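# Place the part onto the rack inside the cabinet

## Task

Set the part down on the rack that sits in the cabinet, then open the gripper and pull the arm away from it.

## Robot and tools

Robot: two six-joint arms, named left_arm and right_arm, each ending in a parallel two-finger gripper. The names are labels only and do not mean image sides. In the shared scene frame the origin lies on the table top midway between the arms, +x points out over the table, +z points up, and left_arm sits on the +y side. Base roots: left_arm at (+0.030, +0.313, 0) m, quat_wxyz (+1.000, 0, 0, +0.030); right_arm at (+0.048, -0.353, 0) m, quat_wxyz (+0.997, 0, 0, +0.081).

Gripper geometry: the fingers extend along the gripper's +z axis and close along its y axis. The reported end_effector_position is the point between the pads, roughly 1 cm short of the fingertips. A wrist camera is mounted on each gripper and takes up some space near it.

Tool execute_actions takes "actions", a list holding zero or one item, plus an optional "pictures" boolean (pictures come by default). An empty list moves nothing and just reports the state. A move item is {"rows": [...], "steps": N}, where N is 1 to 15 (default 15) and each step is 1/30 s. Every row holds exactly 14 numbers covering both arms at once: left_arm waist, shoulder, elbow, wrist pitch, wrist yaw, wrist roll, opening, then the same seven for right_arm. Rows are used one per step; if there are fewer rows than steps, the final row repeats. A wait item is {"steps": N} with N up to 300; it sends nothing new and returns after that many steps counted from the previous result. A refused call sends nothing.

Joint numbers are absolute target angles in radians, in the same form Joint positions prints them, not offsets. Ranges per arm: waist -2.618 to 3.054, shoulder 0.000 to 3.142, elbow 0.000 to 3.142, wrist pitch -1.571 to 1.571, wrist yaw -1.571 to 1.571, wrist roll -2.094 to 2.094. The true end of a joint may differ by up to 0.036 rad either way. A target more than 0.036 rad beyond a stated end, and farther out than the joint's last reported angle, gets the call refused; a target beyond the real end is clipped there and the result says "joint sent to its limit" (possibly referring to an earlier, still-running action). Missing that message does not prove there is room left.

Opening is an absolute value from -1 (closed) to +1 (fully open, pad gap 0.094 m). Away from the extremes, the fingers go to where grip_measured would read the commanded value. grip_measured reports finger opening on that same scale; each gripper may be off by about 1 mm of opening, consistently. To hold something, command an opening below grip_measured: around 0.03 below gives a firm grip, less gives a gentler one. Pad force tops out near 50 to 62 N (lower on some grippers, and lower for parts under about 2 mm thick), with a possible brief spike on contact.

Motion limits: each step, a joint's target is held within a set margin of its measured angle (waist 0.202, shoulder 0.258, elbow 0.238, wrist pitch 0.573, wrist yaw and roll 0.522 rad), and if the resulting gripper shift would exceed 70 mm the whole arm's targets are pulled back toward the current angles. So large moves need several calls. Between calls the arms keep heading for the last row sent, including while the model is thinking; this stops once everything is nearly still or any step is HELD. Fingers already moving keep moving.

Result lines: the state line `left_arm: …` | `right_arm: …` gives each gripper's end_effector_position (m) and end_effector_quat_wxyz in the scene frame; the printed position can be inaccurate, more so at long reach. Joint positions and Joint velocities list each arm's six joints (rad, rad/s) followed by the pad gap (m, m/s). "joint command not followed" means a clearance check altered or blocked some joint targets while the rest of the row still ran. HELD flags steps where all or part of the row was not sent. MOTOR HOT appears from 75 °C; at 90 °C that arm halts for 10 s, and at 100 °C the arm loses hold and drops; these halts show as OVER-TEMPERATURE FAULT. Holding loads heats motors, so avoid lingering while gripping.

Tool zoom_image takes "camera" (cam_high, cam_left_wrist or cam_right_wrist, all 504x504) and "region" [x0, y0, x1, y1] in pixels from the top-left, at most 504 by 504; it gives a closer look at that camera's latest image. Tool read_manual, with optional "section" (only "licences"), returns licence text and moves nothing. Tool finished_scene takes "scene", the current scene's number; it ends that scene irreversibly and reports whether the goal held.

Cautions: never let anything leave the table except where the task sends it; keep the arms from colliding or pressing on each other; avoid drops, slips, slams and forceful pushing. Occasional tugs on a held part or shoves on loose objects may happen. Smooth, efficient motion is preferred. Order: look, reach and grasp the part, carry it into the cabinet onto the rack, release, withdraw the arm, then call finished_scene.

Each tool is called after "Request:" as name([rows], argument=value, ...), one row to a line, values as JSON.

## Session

Request:
execute_actions(actions=[])

Scene clock: 0.00 s of 4480.00 s.
left_arm: end_effector_position=(+0.3882, +0.2913, +0.3197) grip_measured=+1.000 end_effector_quat_wxyz=(+0.081, -0.358, +0.659, -0.657) | right_arm: end_effector_position=(+0.0798, +0.0844, +0.2902) grip_measured=+1.000 end_effector_quat_wxyz=(+0.099, -0.174, +0.953, +0.225)
Joint positions: left_arm=[ 0.381  1.393  1.167 -0.385  1.353 -1.345  0.094] | right_arm=[ 1.371  1.941  2.31  -1.451  0.094  1.149  0.094]
Joint velocities: left_arm=[-0.022  0.007 -0.002 -0.007  0.022 -0.037  0.   ] | right_arm=[-0.007 -0.017  0.007  0.066 -0.022  0.007  0.   ]
Motor temperatures (°C, as the motors report them): left_arm=[26 42 35 34 29 28] | right_arm=[29 37 34 37 28 28]

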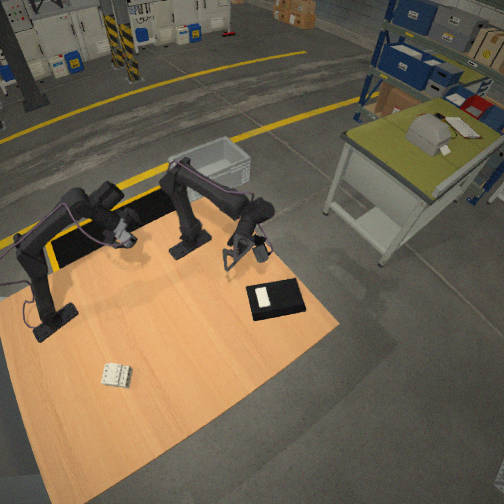

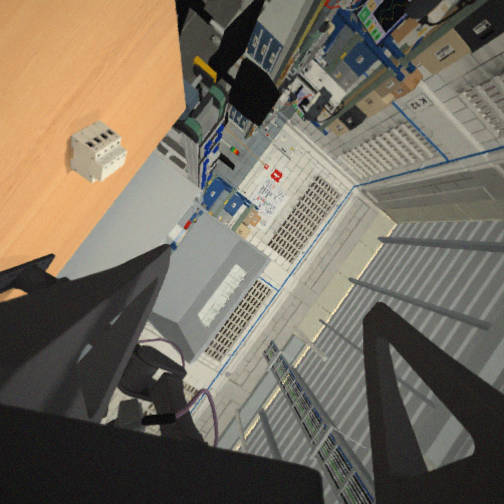

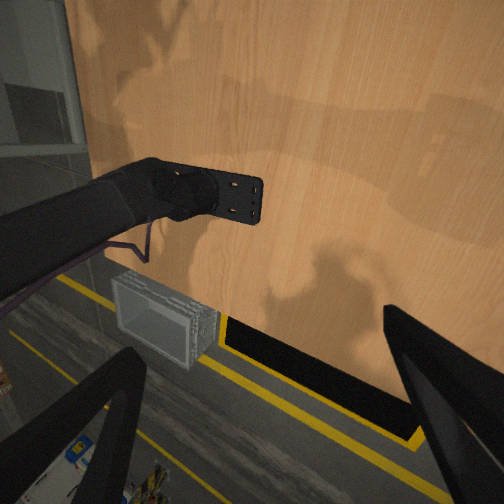

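Request:
zoom_image(camera="cam_high", region=[80, 340, 160, 420])

Request:
zoom_image(camera="cam_left_wrist", region=[40, 100, 300, 380])

Request:
zoom_image(camera="cam_high", region=[0, 280, 120, 504])

Region (80, 340, 160, 420) of cam_high's 504x504 image, scaled by 6.300, with more detail than that image has.

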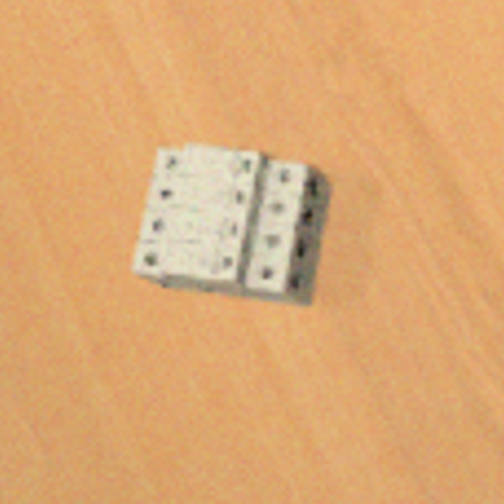

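Region (40, 100, 300, 380) of cam_left_wrist's 504x504 image, scaled by 1.800, with more detail than that image has; it fills the left 468 columns of this view, and the rest is white.

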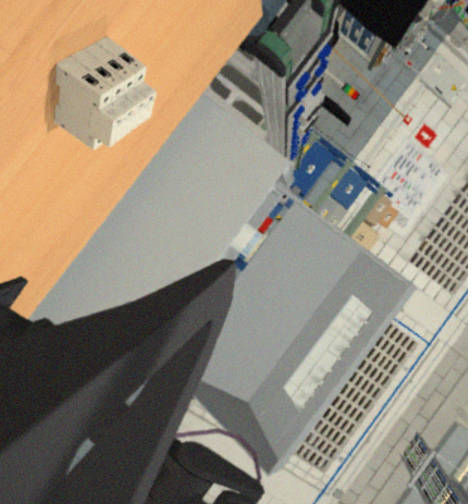

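Region (0, 280, 120, 504) of cam_high's 504x504 image, scaled by 2.250, with more detail than that image has; it fills the left 270 columns of this view, and the rest is white.

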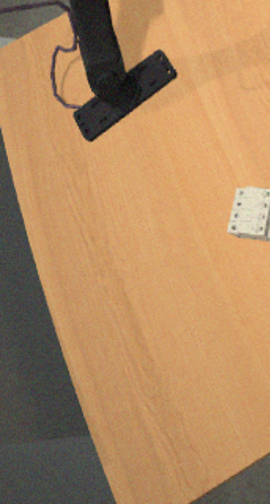

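Request:
execute_actions([
  {"rows":[
[0.381,1.393,1.167,-0.384,1.353,-1.344,1,1.371,1.941,2.310,-1.449,0.093,1.145,1],
[0.381,1.393,1.167,-0.382,1.353,-1.340,1,1.371,1.941,2.310,-1.443,0.090,1.133,1],
[0.381,1.393,1.167,-0.379,1.353,-1.334,1,1.371,1.941,2.310,-1.434,0.084,1.114,1],
[0.380,1.393,1.170,-0.375,1.353,-1.326,1,1.368,1.940,2.307,-1.421,0.077,1.089,1],
[0.378,1.393,1.177,-0.370,1.353,-1.316,1,1.359,1.937,2.299,-1.405,0.068,1.057,1],
[0.374,1.393,1.189,-0.364,1.353,-1.304,1,1.345,1.933,2.285,-1.386,0.058,1.019,1],
[0.368,1.393,1.206,-0.357,1.353,-1.290,1,1.325,1.927,2.266,-1.364,0.046,0.975,1],
[0.361,1.393,1.226,-0.349,1.353,-1.275,1,1.301,1.920,2.243,-1.340,0.033,0.927,1],
[0.353,1.393,1.251,-0.340,1.353,-1.258,1,1.273,1.911,2.215,-1.313,0.018,0.874,1],
[0.343,1.393,1.279,-0.331,1.353,-1.240,1,1.240,1.901,2.184,-1.285,0.002,0.817,1],
[0.333,1.393,1.310,-0.321,1.353,-1.221,1,1.203,1.890,2.149,-1.254,-0.015,0.756,1],
[0.321,1.393,1.344,-0.311,1.353,-1.201,1,1.163,1.878,2.110,-1.222,-0.032,0.693,1],
[0.309,1.393,1.381,-0.300,1.353,-1.180,1,1.120,1.864,2.069,-1.189,-0.051,0.626,1],
[0.296,1.393,1.420,-0.289,1.353,-1.158,1,1.075,1.850,2.025,-1.155,-0.070,0.557,1],
[0.282,1.393,1.461,-0.278,1.353,-1.136,1,1.026,1.836,1.978,-1.119,-0.089,0.487,1]
],"steps":15},
], pictures=false)

Request:
execute_actions([
  {"rows":[
[0.268,1.393,1.504,-0.266,1.353,-1.114,1,0.976,1.820,1.930,-1.083,-0.109,0.415,1],
[0.253,1.393,1.548,-0.254,1.353,-1.091,1,0.924,1.805,1.880,-1.047,-0.129,0.342,1],
[0.238,1.393,1.593,-0.243,1.353,-1.068,1,0.871,1.788,1.829,-1.010,-0.150,0.269,1],
[0.222,1.393,1.639,-0.231,1.353,-1.044,1,0.817,1.772,1.777,-0.973,-0.170,0.196,1],
[0.206,1.393,1.686,-0.219,1.353,-1.021,1,0.762,1.755,1.724,-0.937,-0.190,0.123,1],
[0.191,1.393,1.734,-0.207,1.353,-0.999,1,0.707,1.738,1.671,-0.901,-0.210,0.051,1],
[0.175,1.393,1.781,-0.196,1.353,-0.977,1,0.651,1.721,1.617,-0.865,-0.229,-0.019,1],
[0.159,1.393,1.828,-0.185,1.353,-0.955,1,0.596,1.704,1.564,-0.831,-0.248,-0.088,1],
[0.143,1.393,1.874,-0.174,1.353,-0.934,1,0.542,1.688,1.512,-0.798,-0.267,-0.155,1],
[0.128,1.393,1.919,-0.164,1.353,-0.914,1,0.489,1.671,1.461,-0.766,-0.284,-0.218,1],
[0.113,1.393,1.963,-0.154,1.353,-0.895,1,0.437,1.656,1.411,-0.735,-0.301,-0.279,1],
[0.099,1.393,2.006,-0.145,1.353,-0.877,1,0.387,1.640,1.363,-0.707,-0.317,-0.336,1],
[0.085,1.393,2.047,-0.136,1.353,-0.860,1,0.338,1.626,1.316,-0.680,-0.332,-0.389,1],
[0.072,1.393,2.086,-0.128,1.353,-0.845,1,0.293,1.612,1.272,-0.656,-0.345,-0.437,1],
[0.060,1.393,2.123,-0.121,1.353,-0.831,1,0.250,1.598,1.231,-0.634,-0.357,-0.481,1]
],"steps":15},
], pictures=false)

Request:
execute_actions([
  {"rows":[
[0.048,1.393,2.157,-0.115,1.353,-0.819,1,0.210,1.586,1.192,-0.615,-0.367,-0.519,1],
[0.038,1.393,2.188,-0.110,1.353,-0.809,1,0.173,1.575,1.157,-0.599,-0.376,-0.551,1],
[0.028,1.393,2.216,-0.106,1.353,-0.801,1,0.140,1.565,1.126,-0.586,-0.383,-0.576,1],
[0.020,1.393,2.241,-0.103,1.353,-0.795,1,0.112,1.556,1.098,-0.577,-0.389,-0.595,1],
[0.013,1.393,2.261,-0.101,1.353,-0.791,1,0.088,1.549,1.075,-0.571,-0.392,-0.607,1],
[0.007,1.393,2.278,-0.100,1.353,-0.790,1,0.068,1.543,1.056,-0.569,-0.393,-0.611,1],
[0.003,1.393,2.290,-0.100,1.353,-0.790,1,0.054,1.539,1.042,-0.569,-0.393,-0.611,1],
[0.001,1.393,2.297,-0.100,1.353,-0.790,1,0.045,1.536,1.034,-0.569,-0.393,-0.611,1],
[0.0,1.393,2.300,-0.100,1.353,-0.790,1,0.042,1.535,1.031,-0.569,-0.393,-0.611,1]
],"steps":15},
], pictures=false)

Request:
execute_actions([
  {"steps":8},
])

Scene clock: 108.30 s of 4480.00 s.
left_arm: end_effector_position=(+0.3933, +0.2715, +0.3937) grip_measured=+1.000 end_effector_quat_wxyz=(+0.194, -0.215, +0.702, -0.651) | right_arm: end_effector_position=(+0.1701, +0.0855, +0.2600) grip_measured=+1.000 end_effector_quat_wxyz=(+0.126, -0.266, +0.928, +0.230)
Joint positions: left_arm=[ 0.317  1.393  1.368 -0.334  1.348 -1.228  0.094] | right_arm=[ 1.122  1.88   2.067 -1.228 -0.032  0.734  0.094]
Joint velocities: left_arm=[-0.388 -0.007  1.16   0.388 -0.095  0.432  0.   ] | right_arm=[-1.35  -0.3   -1.233  0.799 -0.403 -1.619  0.   ]
Motor temperatures (°C, as the motors report them): left_arm=[26 44 42 36 29 28] | right_arm=[29 47 37 36 28 28]
Steps of this call (steps 1 to 90: nothing new was sent; then 104.80 s passed at rest; steps 91 to 105: all 15 steps of this action). Readings (joint positions):
91: left_arm=[0.381 1.393 1.167 -0.385 1.353 -1.345] | right_arm=[1.371 1.941 2.310 -1.451 0.094 1.149]
92: left_arm=[0.381 1.393 1.167 -0.385 1.353 -1.345] | right_arm=[1.371 1.941 2.310 -1.450 0.094 1.147]
94: left_arm=[0.381 1.393 1.167 -0.383 1.353 -1.344] | right_arm=[1.371 1.941 2.310 -1.445 0.090 1.135]
98: left_arm=[0.380 1.393 1.175 -0.376 1.352 -1.325] | right_arm=[1.355 1.937 2.293 -1.400 0.062 1.054]
105: the state above

Scene clock: 108.80 s of 4480.00 s.
left_arm: end_effector_position=(+0.2817, +0.1766, +0.6266) grip_measured=+1.000 end_effector_quat_wxyz=(+0.501, +0.257, +0.618, -0.548) | right_arm: end_effector_position=(+0.3861, -0.1209, +0.1464) grip_measured=+1.000 end_effector_quat_wxyz=(+0.226, -0.370, +0.886, +0.163)
Joint positions: left_arm=[ 0.09   1.393  2.044 -0.159  1.348 -0.919  0.094] | right_arm=[ 0.317  1.65   1.318 -0.741 -0.278 -0.24   0.094]
Joint velocities: left_arm=[-0.359 -0.007  1.126  0.3    0.022  0.52   0.   ] | right_arm=[-1.297 -0.413 -1.258  0.74  -0.344 -1.56   0.   ]
Motor temperatures (°C, as the motors report them): left_arm=[26 44 42 36 29 28] | right_arm=[29 47 37 36 28 28]
Steps of this call (steps 1 to 15: all 15 steps of this action). Readings (joint positions):
1: left_arm=[0.303 1.393 1.409 -0.323 1.348 -1.209] | right_arm=[1.072 1.869 2.021 -1.196 -0.047 0.673]
2: left_arm=[0.289 1.393 1.453 -0.311 1.348 -1.189] | right_arm=[1.021 1.857 1.973 -1.164 -0.063 0.611]
4: left_arm=[0.259 1.393 1.543 -0.286 1.348 -1.148] | right_arm=[0.913 1.829 1.874 -1.096 -0.096 0.479]
8: left_arm=[0.195 1.393 1.730 -0.238 1.348 -1.061] | right_arm=[0.688 1.765 1.664 -0.958 -0.166 0.206]
15: the state above

Scene clock: 109.30 s of 4480.00 s.
left_arm: end_effector_position=(+0.1980, +0.1519, +0.6847) grip_measured=+1.000 end_effector_quat_wxyz=(+0.589, +0.401, +0.512, -0.479) | right_arm: end_effector_position=(+0.3935, -0.2136, +0.1040) grip_measured=+1.000 end_effector_quat_wxyz=(+0.259, -0.409, +0.865, +0.133)
Joint positions: left_arm=[ 0.012  1.393  2.286 -0.095  1.355 -0.805  0.094] | right_arm=[ 0.045  1.56   1.047 -0.588 -0.371 -0.588  0.094]
Joint velocities: left_arm=[-0.002  0.002 -0.012 -0.081 -0.022  0.139  0.   ] | right_arm=[ 0.002 -0.027 -0.002  0.139 -0.139 -0.183  0.   ]
Motor temperatures (°C, as the motors report them): left_arm=[26 44 42 35 29 28] | right_arm=[29 47 37 36 28 28]
Steps of this call (steps 1 to 15: all 15 steps of this action). Readings (joint positions):
1: left_arm=[0.077 1.393 2.083 -0.149 1.349 -0.902] | right_arm=[0.273 1.635 1.275 -0.716 -0.291 -0.293]
2: left_arm=[0.066 1.393 2.119 -0.140 1.349 -0.886] | right_arm=[0.231 1.622 1.235 -0.694 -0.303 -0.342]
4: left_arm=[0.045 1.393 2.183 -0.125 1.351 -0.858] | right_arm=[0.158 1.599 1.164 -0.656 -0.325 -0.426]
8: left_arm=[0.018 1.393 2.267 -0.103 1.354 -0.824] | right_arm=[0.064 1.570 1.069 -0.615 -0.350 -0.530]
15: the state above

Scene clock: 109.57 s of 4480.00 s.
left_arm: end_effector_position=(+0.1979, +0.1518, +0.6846) grip_measured=+1.000 end_effector_quat_wxyz=(+0.590, +0.402, +0.512, -0.478) | right_arm: end_effector_position=(+0.3954, -0.2120, +0.1064) grip_measured=+1.000 end_effector_quat_wxyz=(+0.266, -0.416, +0.859, +0.133)
Joint positions: left_arm=[ 0.012  1.393  2.286 -0.095  1.356 -0.801  0.094] | right_arm=[ 0.045  1.557  1.047 -0.576 -0.378 -0.601  0.094]
Joint velocities: left_arm=[-0.012 -0.022  0.012  0.007 -0.007  0.022  0.   ] | right_arm=[-0.007  0.002  0.007  0.037 -0.037 -0.022  0.   ]
Motor temperatures (°C, as the motors report them): left_arm=[26 44 42 35 29 28] | right_arm=[29 47 37 36 28 28]
Steps of this call (steps 1 to 8: the robot went on to your last target). Readings (joint positions):
1: left_arm=[0.012 1.393 2.286 -0.095 1.356 -0.804] | right_arm=[0.045 1.558 1.047 -0.585 -0.373 -0.591]
2: left_arm=[0.012 1.393 2.286 -0.095 1.356 -0.803] | right_arm=[0.045 1.558 1.047 -0.582 -0.374 -0.593]
4: left_arm=[0.012 1.393 2.286 -0.095 1.356 -0.803] | right_arm=[0.045 1.557 1.047 -0.579 -0.376 -0.597]
8: the state above

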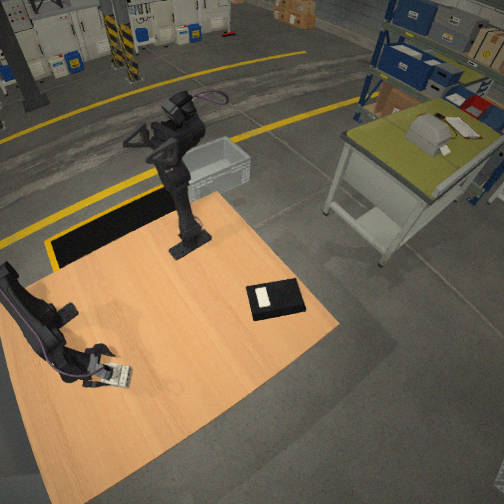

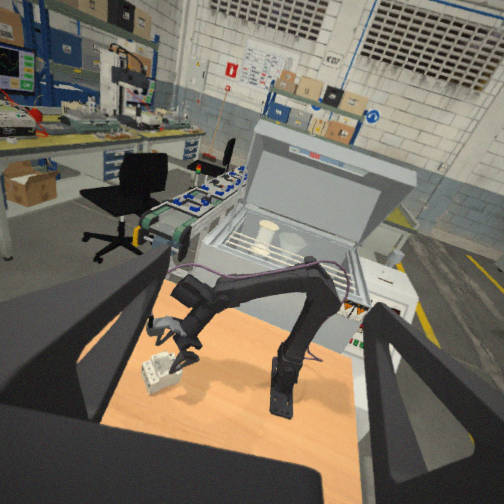

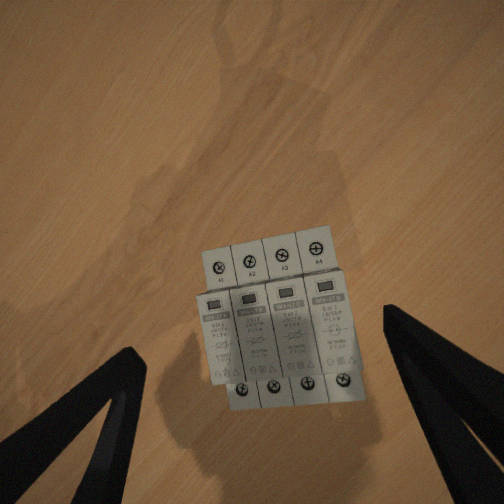

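Request:
zoom_image(camera="cam_left_wrist", region=[185, 190, 385, 330])

Request:
zoom_image(camera="cam_right_wrist", region=[110, 200, 410, 430])

Region (185, 190, 385, 330) of cam_left_wrist's 504x504 image, scaled by 2.520, with more detail than that image has; it fills the top 353 rows of this view, and the rest is white.

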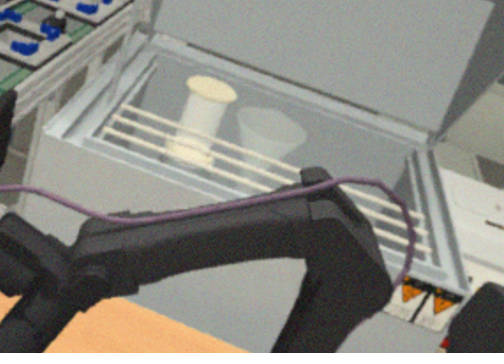

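Region (110, 200, 410, 430) of cam_right_wrist's 504x504 image, scaled by 1.680, with more detail than that image has; it fills the top 386 rows of this view, and the rest is white.

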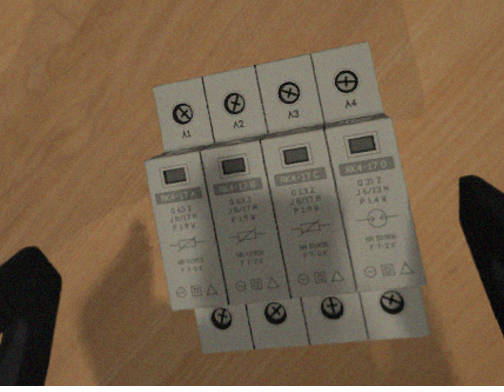

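Request:
execute_actions([
  {"rows":[
[0.0,1.393,2.3,-0.1,1.353,-0.79,1,0.039,1.545,1.031,-0.567,-0.395,-0.615,1],
[0.0,1.393,2.3,-0.1,1.353,-0.79,1,0.035,1.555,1.031,-0.562,-0.398,-0.620,1],
[0.0,1.393,2.3,-0.1,1.353,-0.79,1,0.031,1.565,1.031,-0.554,-0.401,-0.625,1],
[0.0,1.393,2.3,-0.1,1.353,-0.79,1,0.027,1.566,1.030,-0.543,-0.403,-0.630,1],
[0.0,1.393,2.3,-0.1,1.353,-0.79,1,0.023,1.568,1.027,-0.529,-0.405,-0.634,1],
[0.0,1.393,2.3,-0.1,1.353,-0.79,1,0.019,1.571,1.022,-0.514,-0.407,-0.637,1],
[0.0,1.393,2.3,-0.1,1.353,-0.79,1,0.016,1.575,1.015,-0.497,-0.407,-0.637,1],
[0.0,1.393,2.3,-0.1,1.353,-0.79,1,0.015,1.581,1.007,-0.479,-0.407,-0.637,1],
[0.0,1.393,2.3,-0.1,1.353,-0.79,1,0.015,1.587,0.997,-0.460,-0.407,-0.637,1],
[0.0,1.393,2.3,-0.1,1.353,-0.79,1,0.015,1.594,0.987,-0.440,-0.407,-0.637,1],
[0.0,1.393,2.3,-0.1,1.353,-0.79,1,0.015,1.601,0.976,-0.420,-0.407,-0.637,1],
[0.0,1.393,2.3,-0.1,1.353,-0.79,1,0.015,1.608,0.964,-0.400,-0.407,-0.637,1],
[0.0,1.393,2.3,-0.1,1.353,-0.79,1,0.015,1.616,0.953,-0.381,-0.407,-0.637,1],
[0.0,1.393,2.3,-0.1,1.353,-0.79,1,0.015,1.624,0.940,-0.363,-0.407,-0.637,1],
[0.0,1.393,2.3,-0.1,1.353,-0.79,1,0.015,1.632,0.929,-0.346,-0.407,-0.637,1]
],"steps":15},
], pictures=false)

Request:
execute_actions([
  {"rows":[
[0.0,1.393,2.3,-0.1,1.353,-0.79,1,0.015,1.639,0.917,-0.331,-0.407,-0.637,1],
[0.0,1.393,2.3,-0.1,1.353,-0.79,1,0.015,1.646,0.906,-0.317,-0.407,-0.637,1],
[0.0,1.393,2.3,-0.1,1.353,-0.79,1,0.015,1.653,0.896,-0.306,-0.407,-0.637,1],
[0.0,1.393,2.3,-0.1,1.353,-0.79,1,0.015,1.659,0.886,-0.298,-0.407,-0.637,1],
[0.0,1.393,2.3,-0.1,1.353,-0.79,1,0.015,1.665,0.878,-0.293,-0.407,-0.637,1],
[0.0,1.393,2.3,-0.1,1.353,-0.79,1,0.015,1.669,0.871,-0.291,-0.407,-0.637,1],
[0.0,1.393,2.3,-0.1,1.353,-0.79,1,0.015,1.672,0.866,-0.291,-0.407,-0.637,1],
[0.0,1.393,2.3,-0.1,1.353,-0.79,1,0.015,1.674,0.863,-0.291,-0.407,-0.637,1],
[0.0,1.393,2.3,-0.1,1.353,-0.79,1,0.015,1.675,0.862,-0.291,-0.407,-0.637,1],
[0.0,1.393,2.3,-0.1,1.353,-0.79,1,0.015,1.675,0.862,-0.291,-0.407,-0.637,0.92],
[0.0,1.393,2.3,-0.1,1.353,-0.79,1,0.015,1.675,0.862,-0.291,-0.407,-0.637,0.84],
[0.0,1.393,2.3,-0.1,1.353,-0.79,1,0.015,1.675,0.862,-0.291,-0.407,-0.637,0.76],
[0.0,1.393,2.3,-0.1,1.353,-0.79,1,0.015,1.675,0.862,-0.291,-0.407,-0.637,0.69],
[0.0,1.393,2.3,-0.1,1.353,-0.79,1,0.015,1.675,0.862,-0.291,-0.407,-0.637,0.64],
[0.0,1.393,2.3,-0.1,1.353,-0.79,1,0.015,1.675,0.862,-0.291,-0.407,-0.637,0.60]
],"steps":15},
], pictures=false)

Request:
execute_actions([
  {"rows":[
[0.0,1.393,2.3,-0.1,1.353,-0.79,1,0.015,1.675,0.862,-0.291,-0.407,-0.637,0.575],
[0.0,1.393,2.3,-0.1,1.353,-0.79,1,0.015,1.675,0.862,-0.291,-0.407,-0.637,0.555],
[0.0,1.393,2.3,-0.1,1.353,-0.79,1,0.015,1.675,0.862,-0.291,-0.407,-0.637,0.54],
[0.0,1.393,2.3,-0.1,1.353,-0.79,1,0.015,1.675,0.862,-0.291,-0.407,-0.637,0.525],
[0.0,1.393,2.3,-0.1,1.353,-0.79,1,0.015,1.675,0.862,-0.291,-0.407,-0.637,0.51],
[0.0,1.393,2.3,-0.1,1.353,-0.79,1,0.015,1.672,0.868,-0.291,-0.407,-0.637,0.495],
[0.0,1.393,2.3,-0.1,1.353,-0.79,1,0.015,1.669,0.874,-0.291,-0.407,-0.637,0.48],
[0.0,1.393,2.3,-0.1,1.353,-0.79,1,0.015,1.666,0.880,-0.291,-0.407,-0.637,0.47],
[0.0,1.393,2.3,-0.1,1.353,-0.79,1,0.015,1.663,0.885,-0.291,-0.407,-0.637,0.47],
[0.0,1.393,2.3,-0.1,1.353,-0.79,1,0.015,1.660,0.890,-0.291,-0.407,-0.637,0.47]
],"steps":10},
])

Request:
execute_actions([
  {"rows":[
[0.0,1.393,2.3,-0.1,1.353,-0.79,1,0.015,1.659,0.892,-0.291,-0.407,-0.637,0.47],
[0.0,1.393,2.3,-0.1,1.353,-0.79,1,0.015,1.657,0.899,-0.291,-0.407,-0.637,0.47],
[0.0,1.393,2.3,-0.1,1.353,-0.79,1,0.015,1.654,0.910,-0.293,-0.407,-0.637,0.47],
[0.0,1.393,2.3,-0.1,1.353,-0.79,1,0.015,1.650,0.924,-0.298,-0.407,-0.637,0.47],
[0.0,1.393,2.3,-0.1,1.353,-0.79,1,0.015,1.646,0.942,-0.306,-0.407,-0.637,0.47],
[0.0,1.393,2.3,-0.1,1.353,-0.79,1,0.015,1.640,0.963,-0.316,-0.407,-0.637,0.47],
[0.0,1.393,2.3,-0.1,1.353,-0.79,1,0.015,1.634,0.988,-0.330,-0.406,-0.636,0.47],
[0.0,1.393,2.3,-0.1,1.353,-0.79,1,0.015,1.628,1.015,-0.346,-0.403,-0.631,0.47],
[0.0,1.393,2.3,-0.1,1.353,-0.79,1,0.015,1.621,1.045,-0.364,-0.399,-0.624,0.47],
[0.0,1.393,2.3,-0.1,1.353,-0.79,1,0.013,1.614,1.077,-0.384,-0.393,-0.615,0.47],
[0.0,1.393,2.3,-0.1,1.353,-0.79,1,0.005,1.606,1.111,-0.406,-0.385,-0.603,0.47],
[0.0,1.393,2.3,-0.1,1.353,-0.79,1,-0.006,1.599,1.147,-0.430,-0.376,-0.589,0.47],
[0.0,1.393,2.3,-0.1,1.353,-0.79,1,-0.023,1.592,1.185,-0.455,-0.366,-0.573,0.47],
[0.0,1.393,2.3,-0.1,1.353,-0.79,1,-0.043,1.586,1.223,-0.482,-0.354,-0.556,0.47],
[0.0,1.393,2.3,-0.1,1.353,-0.79,1,-0.067,1.580,1.263,-0.510,-0.341,-0.536,0.47]
],"steps":15},
], pictures=false)

Request:
execute_actions([
  {"rows":[
[0.0,1.393,2.3,-0.1,1.353,-0.79,1,-0.094,1.574,1.304,-0.539,-0.328,-0.515,0.47],
[0.0,1.393,2.3,-0.1,1.353,-0.79,1,-0.126,1.570,1.345,-0.568,-0.313,-0.493,0.47],
[0.0,1.393,2.3,-0.1,1.353,-0.79,1,-0.160,1.566,1.386,-0.598,-0.298,-0.470,0.47],
[0.0,1.393,2.3,-0.1,1.353,-0.79,1,-0.197,1.563,1.427,-0.629,-0.282,-0.445,0.47],
[0.0,1.393,2.3,-0.1,1.353,-0.79,1,-0.238,1.561,1.468,-0.660,-0.266,-0.420,0.47],
[0.0,1.393,2.3,-0.1,1.353,-0.79,1,-0.280,1.560,1.509,-0.690,-0.249,-0.394,0.47],
[0.0,1.393,2.3,-0.1,1.353,-0.79,1,-0.325,1.560,1.549,-0.721,-0.232,-0.368,0.47],
[0.0,1.393,2.3,-0.1,1.353,-0.79,1,-0.372,1.560,1.587,-0.751,-0.214,-0.341,0.47],
[0.0,1.393,2.3,-0.1,1.353,-0.79,1,-0.421,1.560,1.625,-0.780,-0.197,-0.315,0.47],
[0.0,1.393,2.3,-0.1,1.353,-0.79,1,-0.472,1.560,1.661,-0.809,-0.180,-0.288,0.47],
[0.0,1.393,2.3,-0.1,1.353,-0.79,1,-0.524,1.560,1.695,-0.837,-0.162,-0.261,0.47],
[0.0,1.393,2.3,-0.1,1.353,-0.79,1,-0.577,1.560,1.727,-0.864,-0.145,-0.235,0.47],
[0.0,1.393,2.3,-0.1,1.353,-0.79,1,-0.632,1.560,1.757,-0.889,-0.128,-0.209,0.47],
[0.0,1.393,2.3,-0.1,1.353,-0.79,1,-0.687,1.560,1.784,-0.913,-0.112,-0.184,0.47],
[0.0,1.393,2.3,-0.1,1.353,-0.79,1,-0.742,1.560,1.809,-0.935,-0.096,-0.159,0.47]
],"steps":15},
], pictures=false)

Request:
execute_actions([
  {"rows":[
[0.0,1.393,2.3,-0.1,1.353,-0.79,1,-0.798,1.560,1.830,-0.955,-0.081,-0.136,0.47],
[0.0,1.393,2.3,-0.1,1.353,-0.79,1,-0.855,1.560,1.848,-0.973,-0.066,-0.114,0.47],
[0.0,1.393,2.3,-0.1,1.353,-0.79,1,-0.911,1.560,1.862,-0.989,-0.053,-0.093,0.47],
[0.0,1.393,2.3,-0.1,1.353,-0.79,1,-0.966,1.560,1.873,-1.003,-0.040,-0.073,0.47],
[0.0,1.393,2.3,-0.1,1.353,-0.79,1,-1.021,1.560,1.880,-1.013,-0.028,-0.056,0.47],
[0.0,1.393,2.3,-0.1,1.353,-0.79,1,-1.076,1.560,1.882,-1.021,-0.018,-0.040,0.47],
[0.0,1.393,2.3,-0.1,1.353,-0.79,1,-1.129,1.560,1.882,-1.026,-0.009,-0.026,0.47],
[0.0,1.393,2.3,-0.1,1.353,-0.79,1,-1.181,1.560,1.882,-1.028,-0.002,-0.014,0.47],
[0.0,1.393,2.3,-0.1,1.353,-0.79,1,-1.232,1.560,1.882,-1.028,0.002,-0.005,0.47],
[0.0,1.393,2.3,-0.1,1.353,-0.79,1,-1.281,1.560,1.882,-1.028,0.004,0.002,0.47],
[0.0,1.393,2.3,-0.1,1.353,-0.79,1,-1.328,1.561,1.882,-1.028,0.004,0.007,0.47],
[0.0,1.393,2.3,-0.1,1.353,-0.79,1,-1.373,1.565,1.882,-1.028,0.004,0.008,0.47],
[0.0,1.393,2.3,-0.1,1.353,-0.79,1,-1.415,1.571,1.882,-1.028,0.004,0.008,0.47],
[0.0,1.393,2.3,-0.1,1.353,-0.79,1,-1.456,1.579,1.882,-1.028,0.004,0.008,0.47],
[0.0,1.393,2.3,-0.1,1.353,-0.79,1,-1.493,1.589,1.882,-1.028,0.004,0.008,0.47]
],"steps":15},
])

Request:
execute_actions([
  {"rows":[
[0.0,1.393,2.3,-0.1,1.353,-0.79,1,-1.527,1.599,1.882,-1.028,0.004,0.008,0.47],
[0.0,1.393,2.3,-0.1,1.353,-0.79,1,-1.559,1.611,1.882,-1.028,0.004,0.008,0.47],
[0.0,1.393,2.3,-0.1,1.353,-0.79,1,-1.586,1.623,1.882,-1.028,0.004,0.008,0.47],
[0.0,1.393,2.3,-0.1,1.353,-0.79,1,-1.610,1.636,1.882,-1.028,0.004,0.008,0.47],
[0.0,1.393,2.3,-0.1,1.353,-0.79,1,-1.630,1.649,1.882,-1.028,0.004,0.008,0.47],
[0.0,1.393,2.3,-0.1,1.353,-0.79,1,-1.647,1.661,1.882,-1.028,0.004,0.008,0.47],
[0.0,1.393,2.3,-0.1,1.353,-0.79,1,-1.658,1.673,1.882,-1.028,0.004,0.008,0.47],
[0.0,1.393,2.3,-0.1,1.353,-0.79,1,-1.666,1.683,1.882,-1.028,0.004,0.008,0.47],
[0.0,1.393,2.3,-0.1,1.353,-0.79,1,-1.668,1.693,1.882,-1.028,0.004,0.008,0.47],
[0.0,1.393,2.3,-0.1,1.353,-0.79,1,-1.668,1.701,1.882,-1.028,0.004,0.008,0.47],
[0.0,1.393,2.3,-0.1,1.353,-0.79,1,-1.668,1.707,1.882,-1.028,0.004,0.008,0.47],
[0.0,1.393,2.3,-0.1,1.353,-0.79,1,-1.668,1.711,1.882,-1.028,0.004,0.008,0.47],
[0.0,1.393,2.3,-0.1,1.353,-0.79,1,-1.668,1.712,1.882,-1.028,0.004,0.008,0.47]
],"steps":15},
], pictures=false)

Request:
execute_actions([
  {"steps":8},
])

Scene clock: 230.07 s of 4480.00 s.
left_arm: end_effector_position=(+0.1979, +0.1518, +0.6846) grip_measured=+1.000 end_effector_quat_wxyz=(+0.590, +0.402, +0.512, -0.478) | right_arm: end_effector_position=(+0.4082, -0.2149, +0.0859) grip_measured=+1.000 end_effector_quat_wxyz=(+0.293, -0.422, +0.849, +0.127)
Joint positions: left_arm=[ 0.012  1.393  2.286 -0.095  1.356 -0.801  0.094] | right_arm=[ 0.024  1.595  0.972 -0.414 -0.393 -0.627  0.094]
Joint velocities: left_arm=[ 0.007 -0.002 -0.007  0.051 -0.051 -0.037  0.   ] | right_arm=[-0.007  0.281 -0.383  0.432 -0.037  0.007  0.   ]
Motor temperatures (°C, as the motors report them): left_arm=[26 38 37 32 29 28] | right_arm=[29 47 37 36 29 28]
Steps of this call (steps 1 to 30: the robot went on to your last target; steps 31 to 90: nothing new was sent; then 117.00 s passed at rest; steps 91 to 105: all 15 steps of this action). Readings (joint positions):
91: left_arm=[0.012 1.393 2.286 -0.095 1.356 -0.801] | right_arm=[0.045 1.557 1.047 -0.575 -0.379 -0.604]
92: left_arm=[0.012 1.393 2.286 -0.095 1.356 -0.801] | right_arm=[0.045 1.557 1.047 -0.574 -0.380 -0.605]
94: left_arm=[0.012 1.393 2.286 -0.095 1.356 -0.801] | right_arm=[0.044 1.557 1.047 -0.568 -0.384 -0.610]
98: left_arm=[0.012 1.393 2.286 -0.095 1.356 -0.801] | right_arm=[0.031 1.557 1.041 -0.531 -0.390 -0.621]
105: the state above

Scene clock: 230.57 s of 4480.00 s.
left_arm: end_effector_position=(+0.1979, +0.1518, +0.6846) grip_measured=+1.000 end_effector_quat_wxyz=(+0.590, +0.402, +0.511, -0.478) | right_arm: end_effector_position=(+0.3975, -0.2169, +0.0437) grip_measured=+0.621 end_effector_quat_wxyz=(+0.271, -0.420, +0.856, +0.133)
Joint positions: left_arm=[ 0.012  1.393  2.286 -0.095  1.356 -0.8    0.094] | right_arm=[ 0.024  1.66   0.878 -0.305 -0.393 -0.629  0.076]
Joint velocities: left_arm=[ 0.007  0.012  0.007 -0.007  0.007  0.007  0.   ] | right_arm=[ 0.012  0.007  0.012 -0.037 -0.007 -0.022 -0.036]
Motor temperatures (°C, as the motors report them): left_arm=[26 38 37 32 29 28] | right_arm=[29 47 37 36 29 28]
Steps of this call (steps 1 to 15: all 15 steps of this action). Readings (joint positions):
1: left_arm=[0.012 1.393 2.286 -0.095 1.356 -0.800] | right_arm=[0.024 1.605 0.959 -0.398 -0.393 -0.628]
2: left_arm=[0.012 1.393 2.286 -0.095 1.356 -0.800] | right_arm=[0.024 1.615 0.946 -0.383 -0.393 -0.628]
4: left_arm=[0.012 1.393 2.286 -0.095 1.356 -0.800] | right_arm=[0.024 1.632 0.921 -0.357 -0.393 -0.628]
8: left_arm=[0.012 1.393 2.286 -0.095 1.356 -0.800] | right_arm=[0.024 1.655 0.887 -0.326 -0.393 -0.629]
15: the state above

Scene clock: 230.90 s of 4480.00 s.
left_arm: end_effector_position=(+0.1979, +0.1518, +0.6846) grip_measured=+1.000 end_effector_quat_wxyz=(+0.590, +0.402, +0.511, -0.478) | right_arm: end_effector_position=(+0.3983, -0.2167, +0.0441) grip_measured=+0.535 end_effector_quat_wxyz=(+0.273, -0.421, +0.855, +0.133)
Joint positions: left_arm=[ 0.012  1.393  2.286 -0.095  1.356 -0.8    0.094] | right_arm=[ 0.024  1.66   0.878 -0.301 -0.393 -0.631  0.072]
Joint velocities: left_arm=[-0.007  0.007 -0.017 -0.022 -0.007  0.022  0.   ] | right_arm=[ 0.012 -0.012  0.012 -0.022 -0.007  0.007 -0.001]
Motor temperatures (°C, as the motors report them): left_arm=[26 38 37 32 29 28] | right_arm=[29 47 37 36 29 28]
Steps of this call (steps 1 to 10: all 10 steps of this action). Readings (joint positions):
1: left_arm=[0.012 1.393 2.286 -0.095 1.356 -0.800] | right_arm=[0.024 1.660 0.878 -0.303 -0.393 -0.629]
2: left_arm=[0.012 1.393 2.286 -0.095 1.356 -0.800] | right_arm=[0.024 1.660 0.878 -0.302 -0.393 -0.629]
4: left_arm=[0.012 1.393 2.286 -0.095 1.356 -0.800] | right_arm=[0.024 1.660 0.878 -0.301 -0.393 -0.630]
8: left_arm=[0.012 1.393 2.286 -0.095 1.356 -0.800] | right_arm=[0.024 1.660 0.878 -0.301 -0.393 -0.631]
10: the state above

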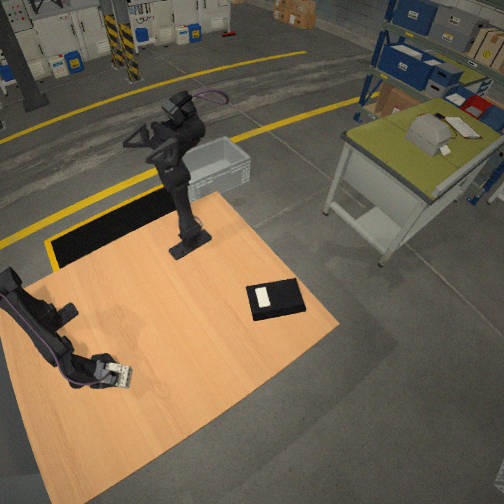

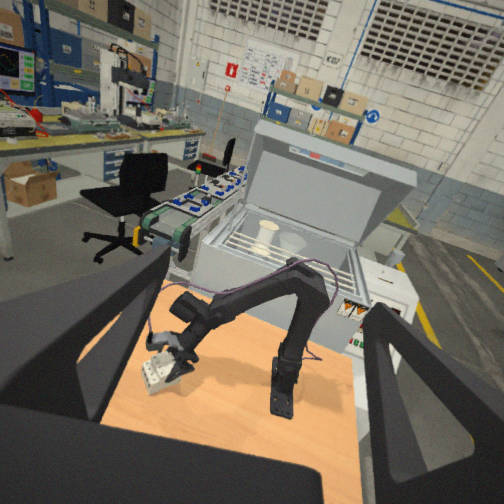

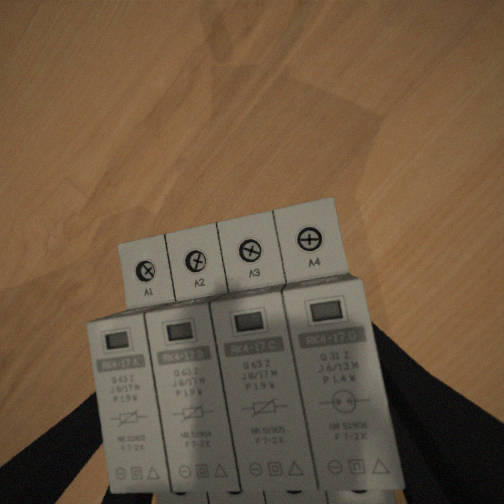

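Scene clock: 231.40 s of 4480.00 s.
left_arm: end_effector_position=(+0.1979, +0.1518, +0.6846) grip_measured=+1.000 end_effector_quat_wxyz=(+0.590, +0.402, +0.511, -0.478) | right_arm: end_effector_position=(+0.4525, -0.2251, +0.1215) grip_measured=+0.535 end_effector_quat_wxyz=(+0.324, -0.394, +0.854, +0.104)
Joint positions: left_arm=[ 0.012  1.393  2.286 -0.095  1.356 -0.8    0.094] | right_arm=[-0.007  1.65   1.147 -0.461 -0.362 -0.594  0.072]
Joint velocities: left_arm=[ 0.002 -0.012 -0.012  0.037 -0.022 -0.007  0.   ] | right_arm=[-0.422 -0.154  1.009 -0.579  0.125  0.154 -0.001]
Motor temperatures (°C, as the motors report them): left_arm=[26 38 37 32 29 28] | right_arm=[29 47 37 36 29 28]
Steps of this call (steps 1 to 15: all 15 steps of this action). Readings (joint positions):
1: left_arm=[0.012 1.393 2.286 -0.095 1.356 -0.800] | right_arm=[0.024 1.660 0.878 -0.301 -0.393 -0.631]
2: left_arm=[0.012 1.393 2.286 -0.095 1.356 -0.800] | right_arm=[0.024 1.660 0.878 -0.301 -0.393 -0.631]
4: left_arm=[0.012 1.393 2.286 -0.095 1.356 -0.800] | right_arm=[0.024 1.660 0.881 -0.303 -0.393 -0.631]
8: left_arm=[0.012 1.393 2.286 -0.095 1.356 -0.800] | right_arm=[0.024 1.660 0.925 -0.350 -0.383 -0.631]
15: the state above

Scene clock: 231.90 s of 4480.00 s.
left_arm: end_effector_position=(+0.1979, +0.1518, +0.6846) grip_measured=+1.000 end_effector_quat_wxyz=(+0.590, +0.402, +0.511, -0.478) | right_arm: end_effector_position=(+0.4859, -0.4795, +0.2754) grip_measured=+0.534 end_effector_quat_wxyz=(+0.395, -0.028, +0.917, -0.046)
Joint positions: left_arm=[ 0.012  1.393  2.286 -0.095  1.356 -0.8    0.094] | right_arm=[-0.523  1.627  1.643 -0.787 -0.199 -0.337  0.072]
Joint velocities: left_arm=[ 0.017  0.002 -0.012  0.037  0.007  0.037  0.   ] | right_arm=[-1.223 -0.012  0.808 -0.725  0.52   0.608  0.   ]
Motor temperatures (°C, as the motors report them): left_arm=[26 38 37 32 29 28] | right_arm=[29 47 37 36 29 28]
Steps of this call (steps 1 to 15: all 15 steps of this action). Readings (joint positions):
1: left_arm=[0.012 1.393 2.286 -0.095 1.356 -0.800] | right_arm=[-0.024 1.645 1.183 -0.478 -0.357 -0.583]
2: left_arm=[0.012 1.393 2.286 -0.095 1.356 -0.800] | right_arm=[-0.045 1.640 1.218 -0.497 -0.351 -0.570]
4: left_arm=[0.012 1.393 2.286 -0.095 1.356 -0.800] | right_arm=[-0.096 1.631 1.291 -0.536 -0.335 -0.542]
8: left_arm=[0.012 1.393 2.286 -0.095 1.356 -0.800] | right_arm=[-0.231 1.627 1.431 -0.621 -0.295 -0.475]
15: the state above

Scene clock: 232.40 s of 4480.00 s.
left_arm: end_effector_position=(+0.1979, +0.1518, +0.6846) grip_measured=+1.000 end_effector_quat_wxyz=(+0.590, +0.402, +0.511, -0.478) | right_arm: end_effector_position=(+0.2404, -0.7397, +0.3058) grip_measured=+0.534 end_effector_quat_wxyz=(+0.311, +0.471, +0.804, -0.189)
Joint positions: left_arm=[ 0.012  1.393  2.286 -0.095  1.356 -0.8    0.094] | right_arm=[-1.287  1.627  1.822 -1.022 -0.032 -0.051  0.072]
Joint velocities: left_arm=[-0.007 -0.002 -0.022 -0.066  0.022 -0.007  0.   ] | right_arm=[-1.683 -0.007  0.012 -0.212  0.095  0.242  0.001]
Motor temperatures (°C, as the motors report them): left_arm=[26 38 37 32 29 28] | right_arm=[29 47 38 36 29 28]
Steps of this call (steps 1 to 15: all 15 steps of this action). Readings (joint positions):
1: left_arm=[0.012 1.393 2.286 -0.095 1.356 -0.800] | right_arm=[-0.566 1.627 1.671 -0.812 -0.184 -0.314]
2: left_arm=[0.012 1.393 2.286 -0.095 1.356 -0.800] | right_arm=[-0.610 1.627 1.698 -0.835 -0.170 -0.292]
4: left_arm=[0.012 1.393 2.286 -0.095 1.356 -0.800] | right_arm=[-0.701 1.627 1.746 -0.879 -0.141 -0.246]
8: left_arm=[0.012 1.393 2.286 -0.095 1.356 -0.800] | right_arm=[-0.896 1.627 1.807 -0.948 -0.089 -0.156]
15: the state above

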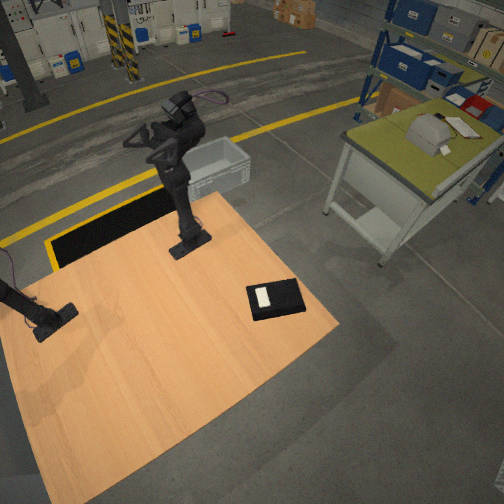

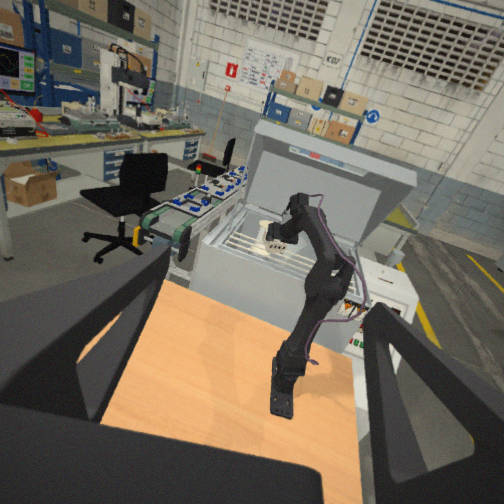

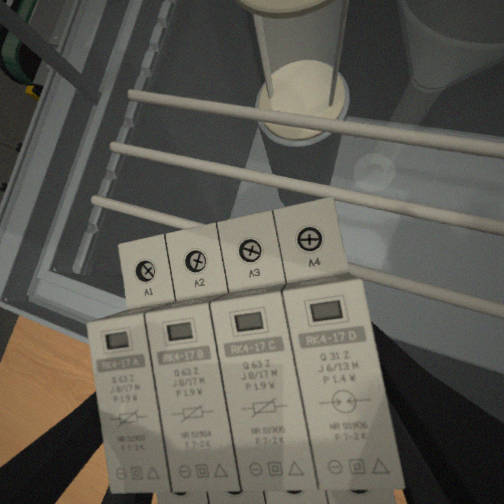

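Scene clock: 232.90 s of 4480.00 s.
left_arm: end_effector_position=(+0.1979, +0.1518, +0.6846) grip_measured=+1.000 end_effector_quat_wxyz=(+0.590, +0.402, +0.511, -0.478) | right_arm: end_effector_position=(+0.0705, -0.7954, +0.2658) grip_measured=+0.533 end_effector_quat_wxyz=(+0.217, +0.656, +0.690, -0.217)
Joint positions: left_arm=[ 0.012  1.393  2.286 -0.095  1.356 -0.8    0.094] | right_arm=[-1.677  1.727  1.844 -1.063  0.018  0.     0.072]
Joint velocities: left_arm=[ 0.012  0.002 -0.002 -0.051 -0.051  0.007  0.   ] | right_arm=[ 0.056  0.144 -0.007 -0.037 -0.168 -0.007 -0.001]
Motor temperatures (°C, as the motors report them): left_arm=[26 38 37 32 29 28] | right_arm=[29 47 38 37 29 28]
Steps of this call (steps 1 to 15: all 15 steps of this action). Readings (joint positions):
1: left_arm=[0.012 1.393 2.286 -0.095 1.356 -0.800] | right_arm=[-1.347 1.627 1.822 -1.028 -0.029 -0.042]
2: left_arm=[0.012 1.393 2.286 -0.095 1.356 -0.800] | right_arm=[-1.409 1.627 1.822 -1.033 -0.025 -0.035]
4: left_arm=[0.012 1.393 2.286 -0.095 1.356 -0.800] | right_arm=[-1.530 1.633 1.830 -1.042 -0.015 -0.022]
8: left_arm=[0.012 1.393 2.286 -0.095 1.356 -0.800] | right_arm=[-1.676 1.663 1.843 -1.045 0.030 -0.006]
15: the state above

Scene clock: 233.17 s of 4480.00 s.
left_arm: end_effector_position=(+0.1979, +0.1518, +0.6846) grip_measured=+1.000 end_effector_quat_wxyz=(+0.590, +0.402, +0.511, -0.478) | right_arm: end_effector_position=(+0.0727, -0.7950, +0.2627) grip_measured=+0.534 end_effector_quat_wxyz=(+0.216, +0.656, +0.692, -0.211)
Joint positions: left_arm=[ 0.012  1.393  2.286 -0.095  1.356 -0.8    0.094] | right_arm=[-1.675  1.733  1.844 -1.068  0.01   0.001  0.072]
Joint velocities: left_arm=[ 0.002 -0.007  0.007 -0.022  0.037 -0.037  0.   ] | right_arm=[-0.002  0.012 -0.017  0.066 -0.007  0.022 -0.   ]
Motor temperatures (°C, as the motors report them): left_arm=[26 38 37 32 29 28] | right_arm=[29 47 38 37 29 28]
Steps of this call (steps 1 to 8: the robot went on to your last target). Readings (joint positions):
1: left_arm=[0.012 1.393 2.286 -0.095 1.356 -0.800] | right_arm=[-1.676 1.731 1.844 -1.065 0.015 0.001]
2: left_arm=[0.012 1.393 2.286 -0.095 1.356 -0.800] | right_arm=[-1.675 1.733 1.844 -1.066 0.012 0.001]
4: left_arm=[0.012 1.393 2.286 -0.095 1.356 -0.800] | right_arm=[-1.675 1.733 1.844 -1.067 0.011 0.001]
8: the state above

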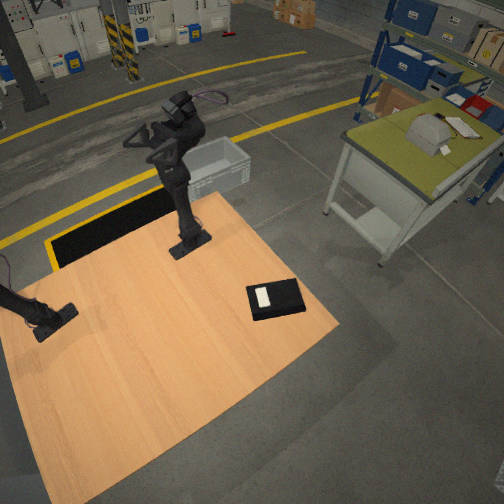

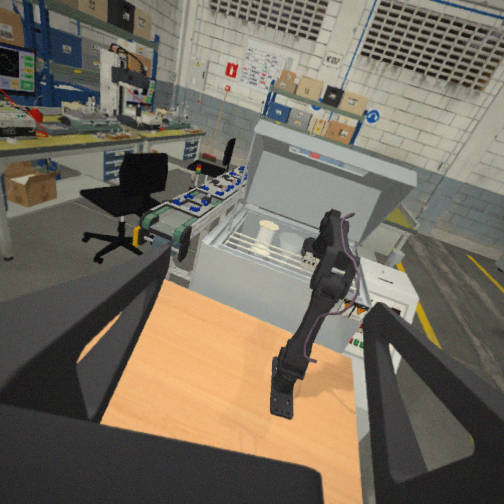

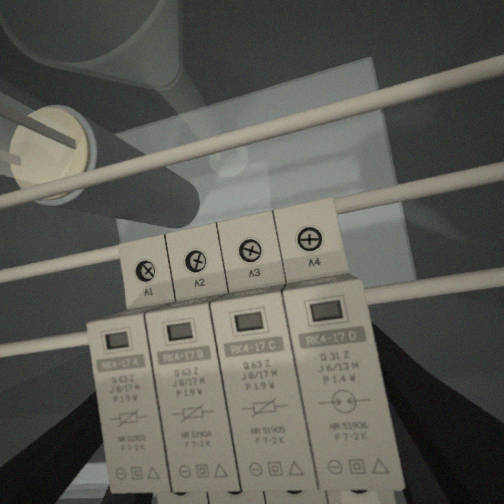

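Request:
zoom_image(camera="cam_right_wrist", region=[60, 180, 260, 380])

Request:
zoom_image(camera="cam_right_wrist", region=[260, 150, 460, 350])

Request:
zoom_image(camera="cam_left_wrist", region=[250, 200, 380, 310])

Region (60, 180, 260, 380) of cam_right_wrist's 504x504 image, scaled by 2.520, with more detail than that image has.

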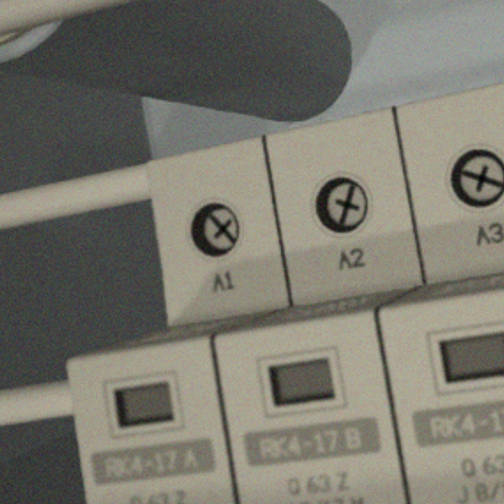

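Region (260, 150, 460, 350) of cam_right_wrist's 504x504 image, scaled by 2.520, with more detail than that image has.

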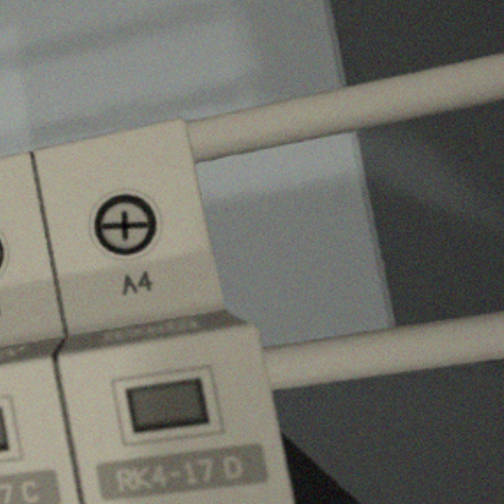

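Region (250, 200, 380, 310) of cam_left_wrist's 504x504 image, scaled by 3.877, with more detail than that image has; it fills the top 426 rows of this view, and the rest is white.

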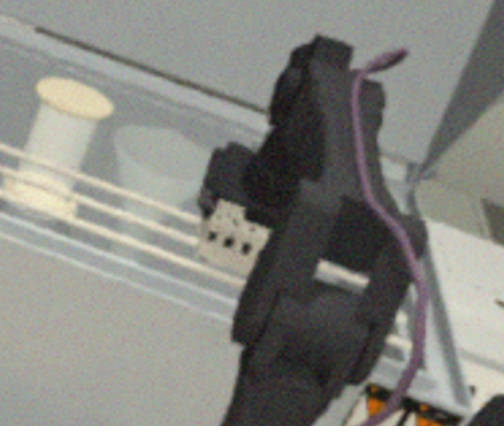

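Request:
zoom_image(camera="cam_left_wrist", region=[270, 230, 330, 290])

Request:
zoom_image(camera="cam_left_wrist", region=[200, 210, 280, 280])

Region (270, 230, 330, 290) of cam_left_wrist's 504x504 image, scaled by 8.400, with more detail than that image has.

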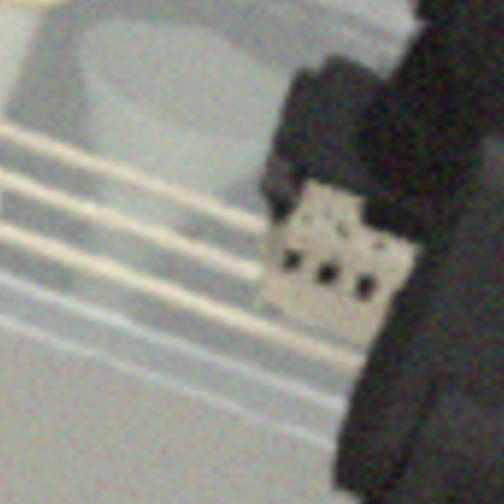

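Region (200, 210, 280, 280) of cam_left_wrist's 504x504 image, scaled by 6.300, with more detail than that image has; it fills the top 441 rows of this view, and the rest is white.

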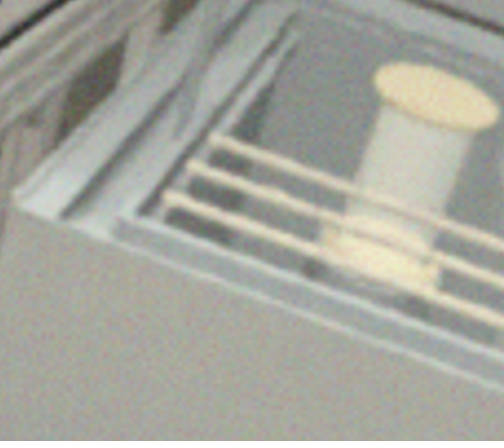

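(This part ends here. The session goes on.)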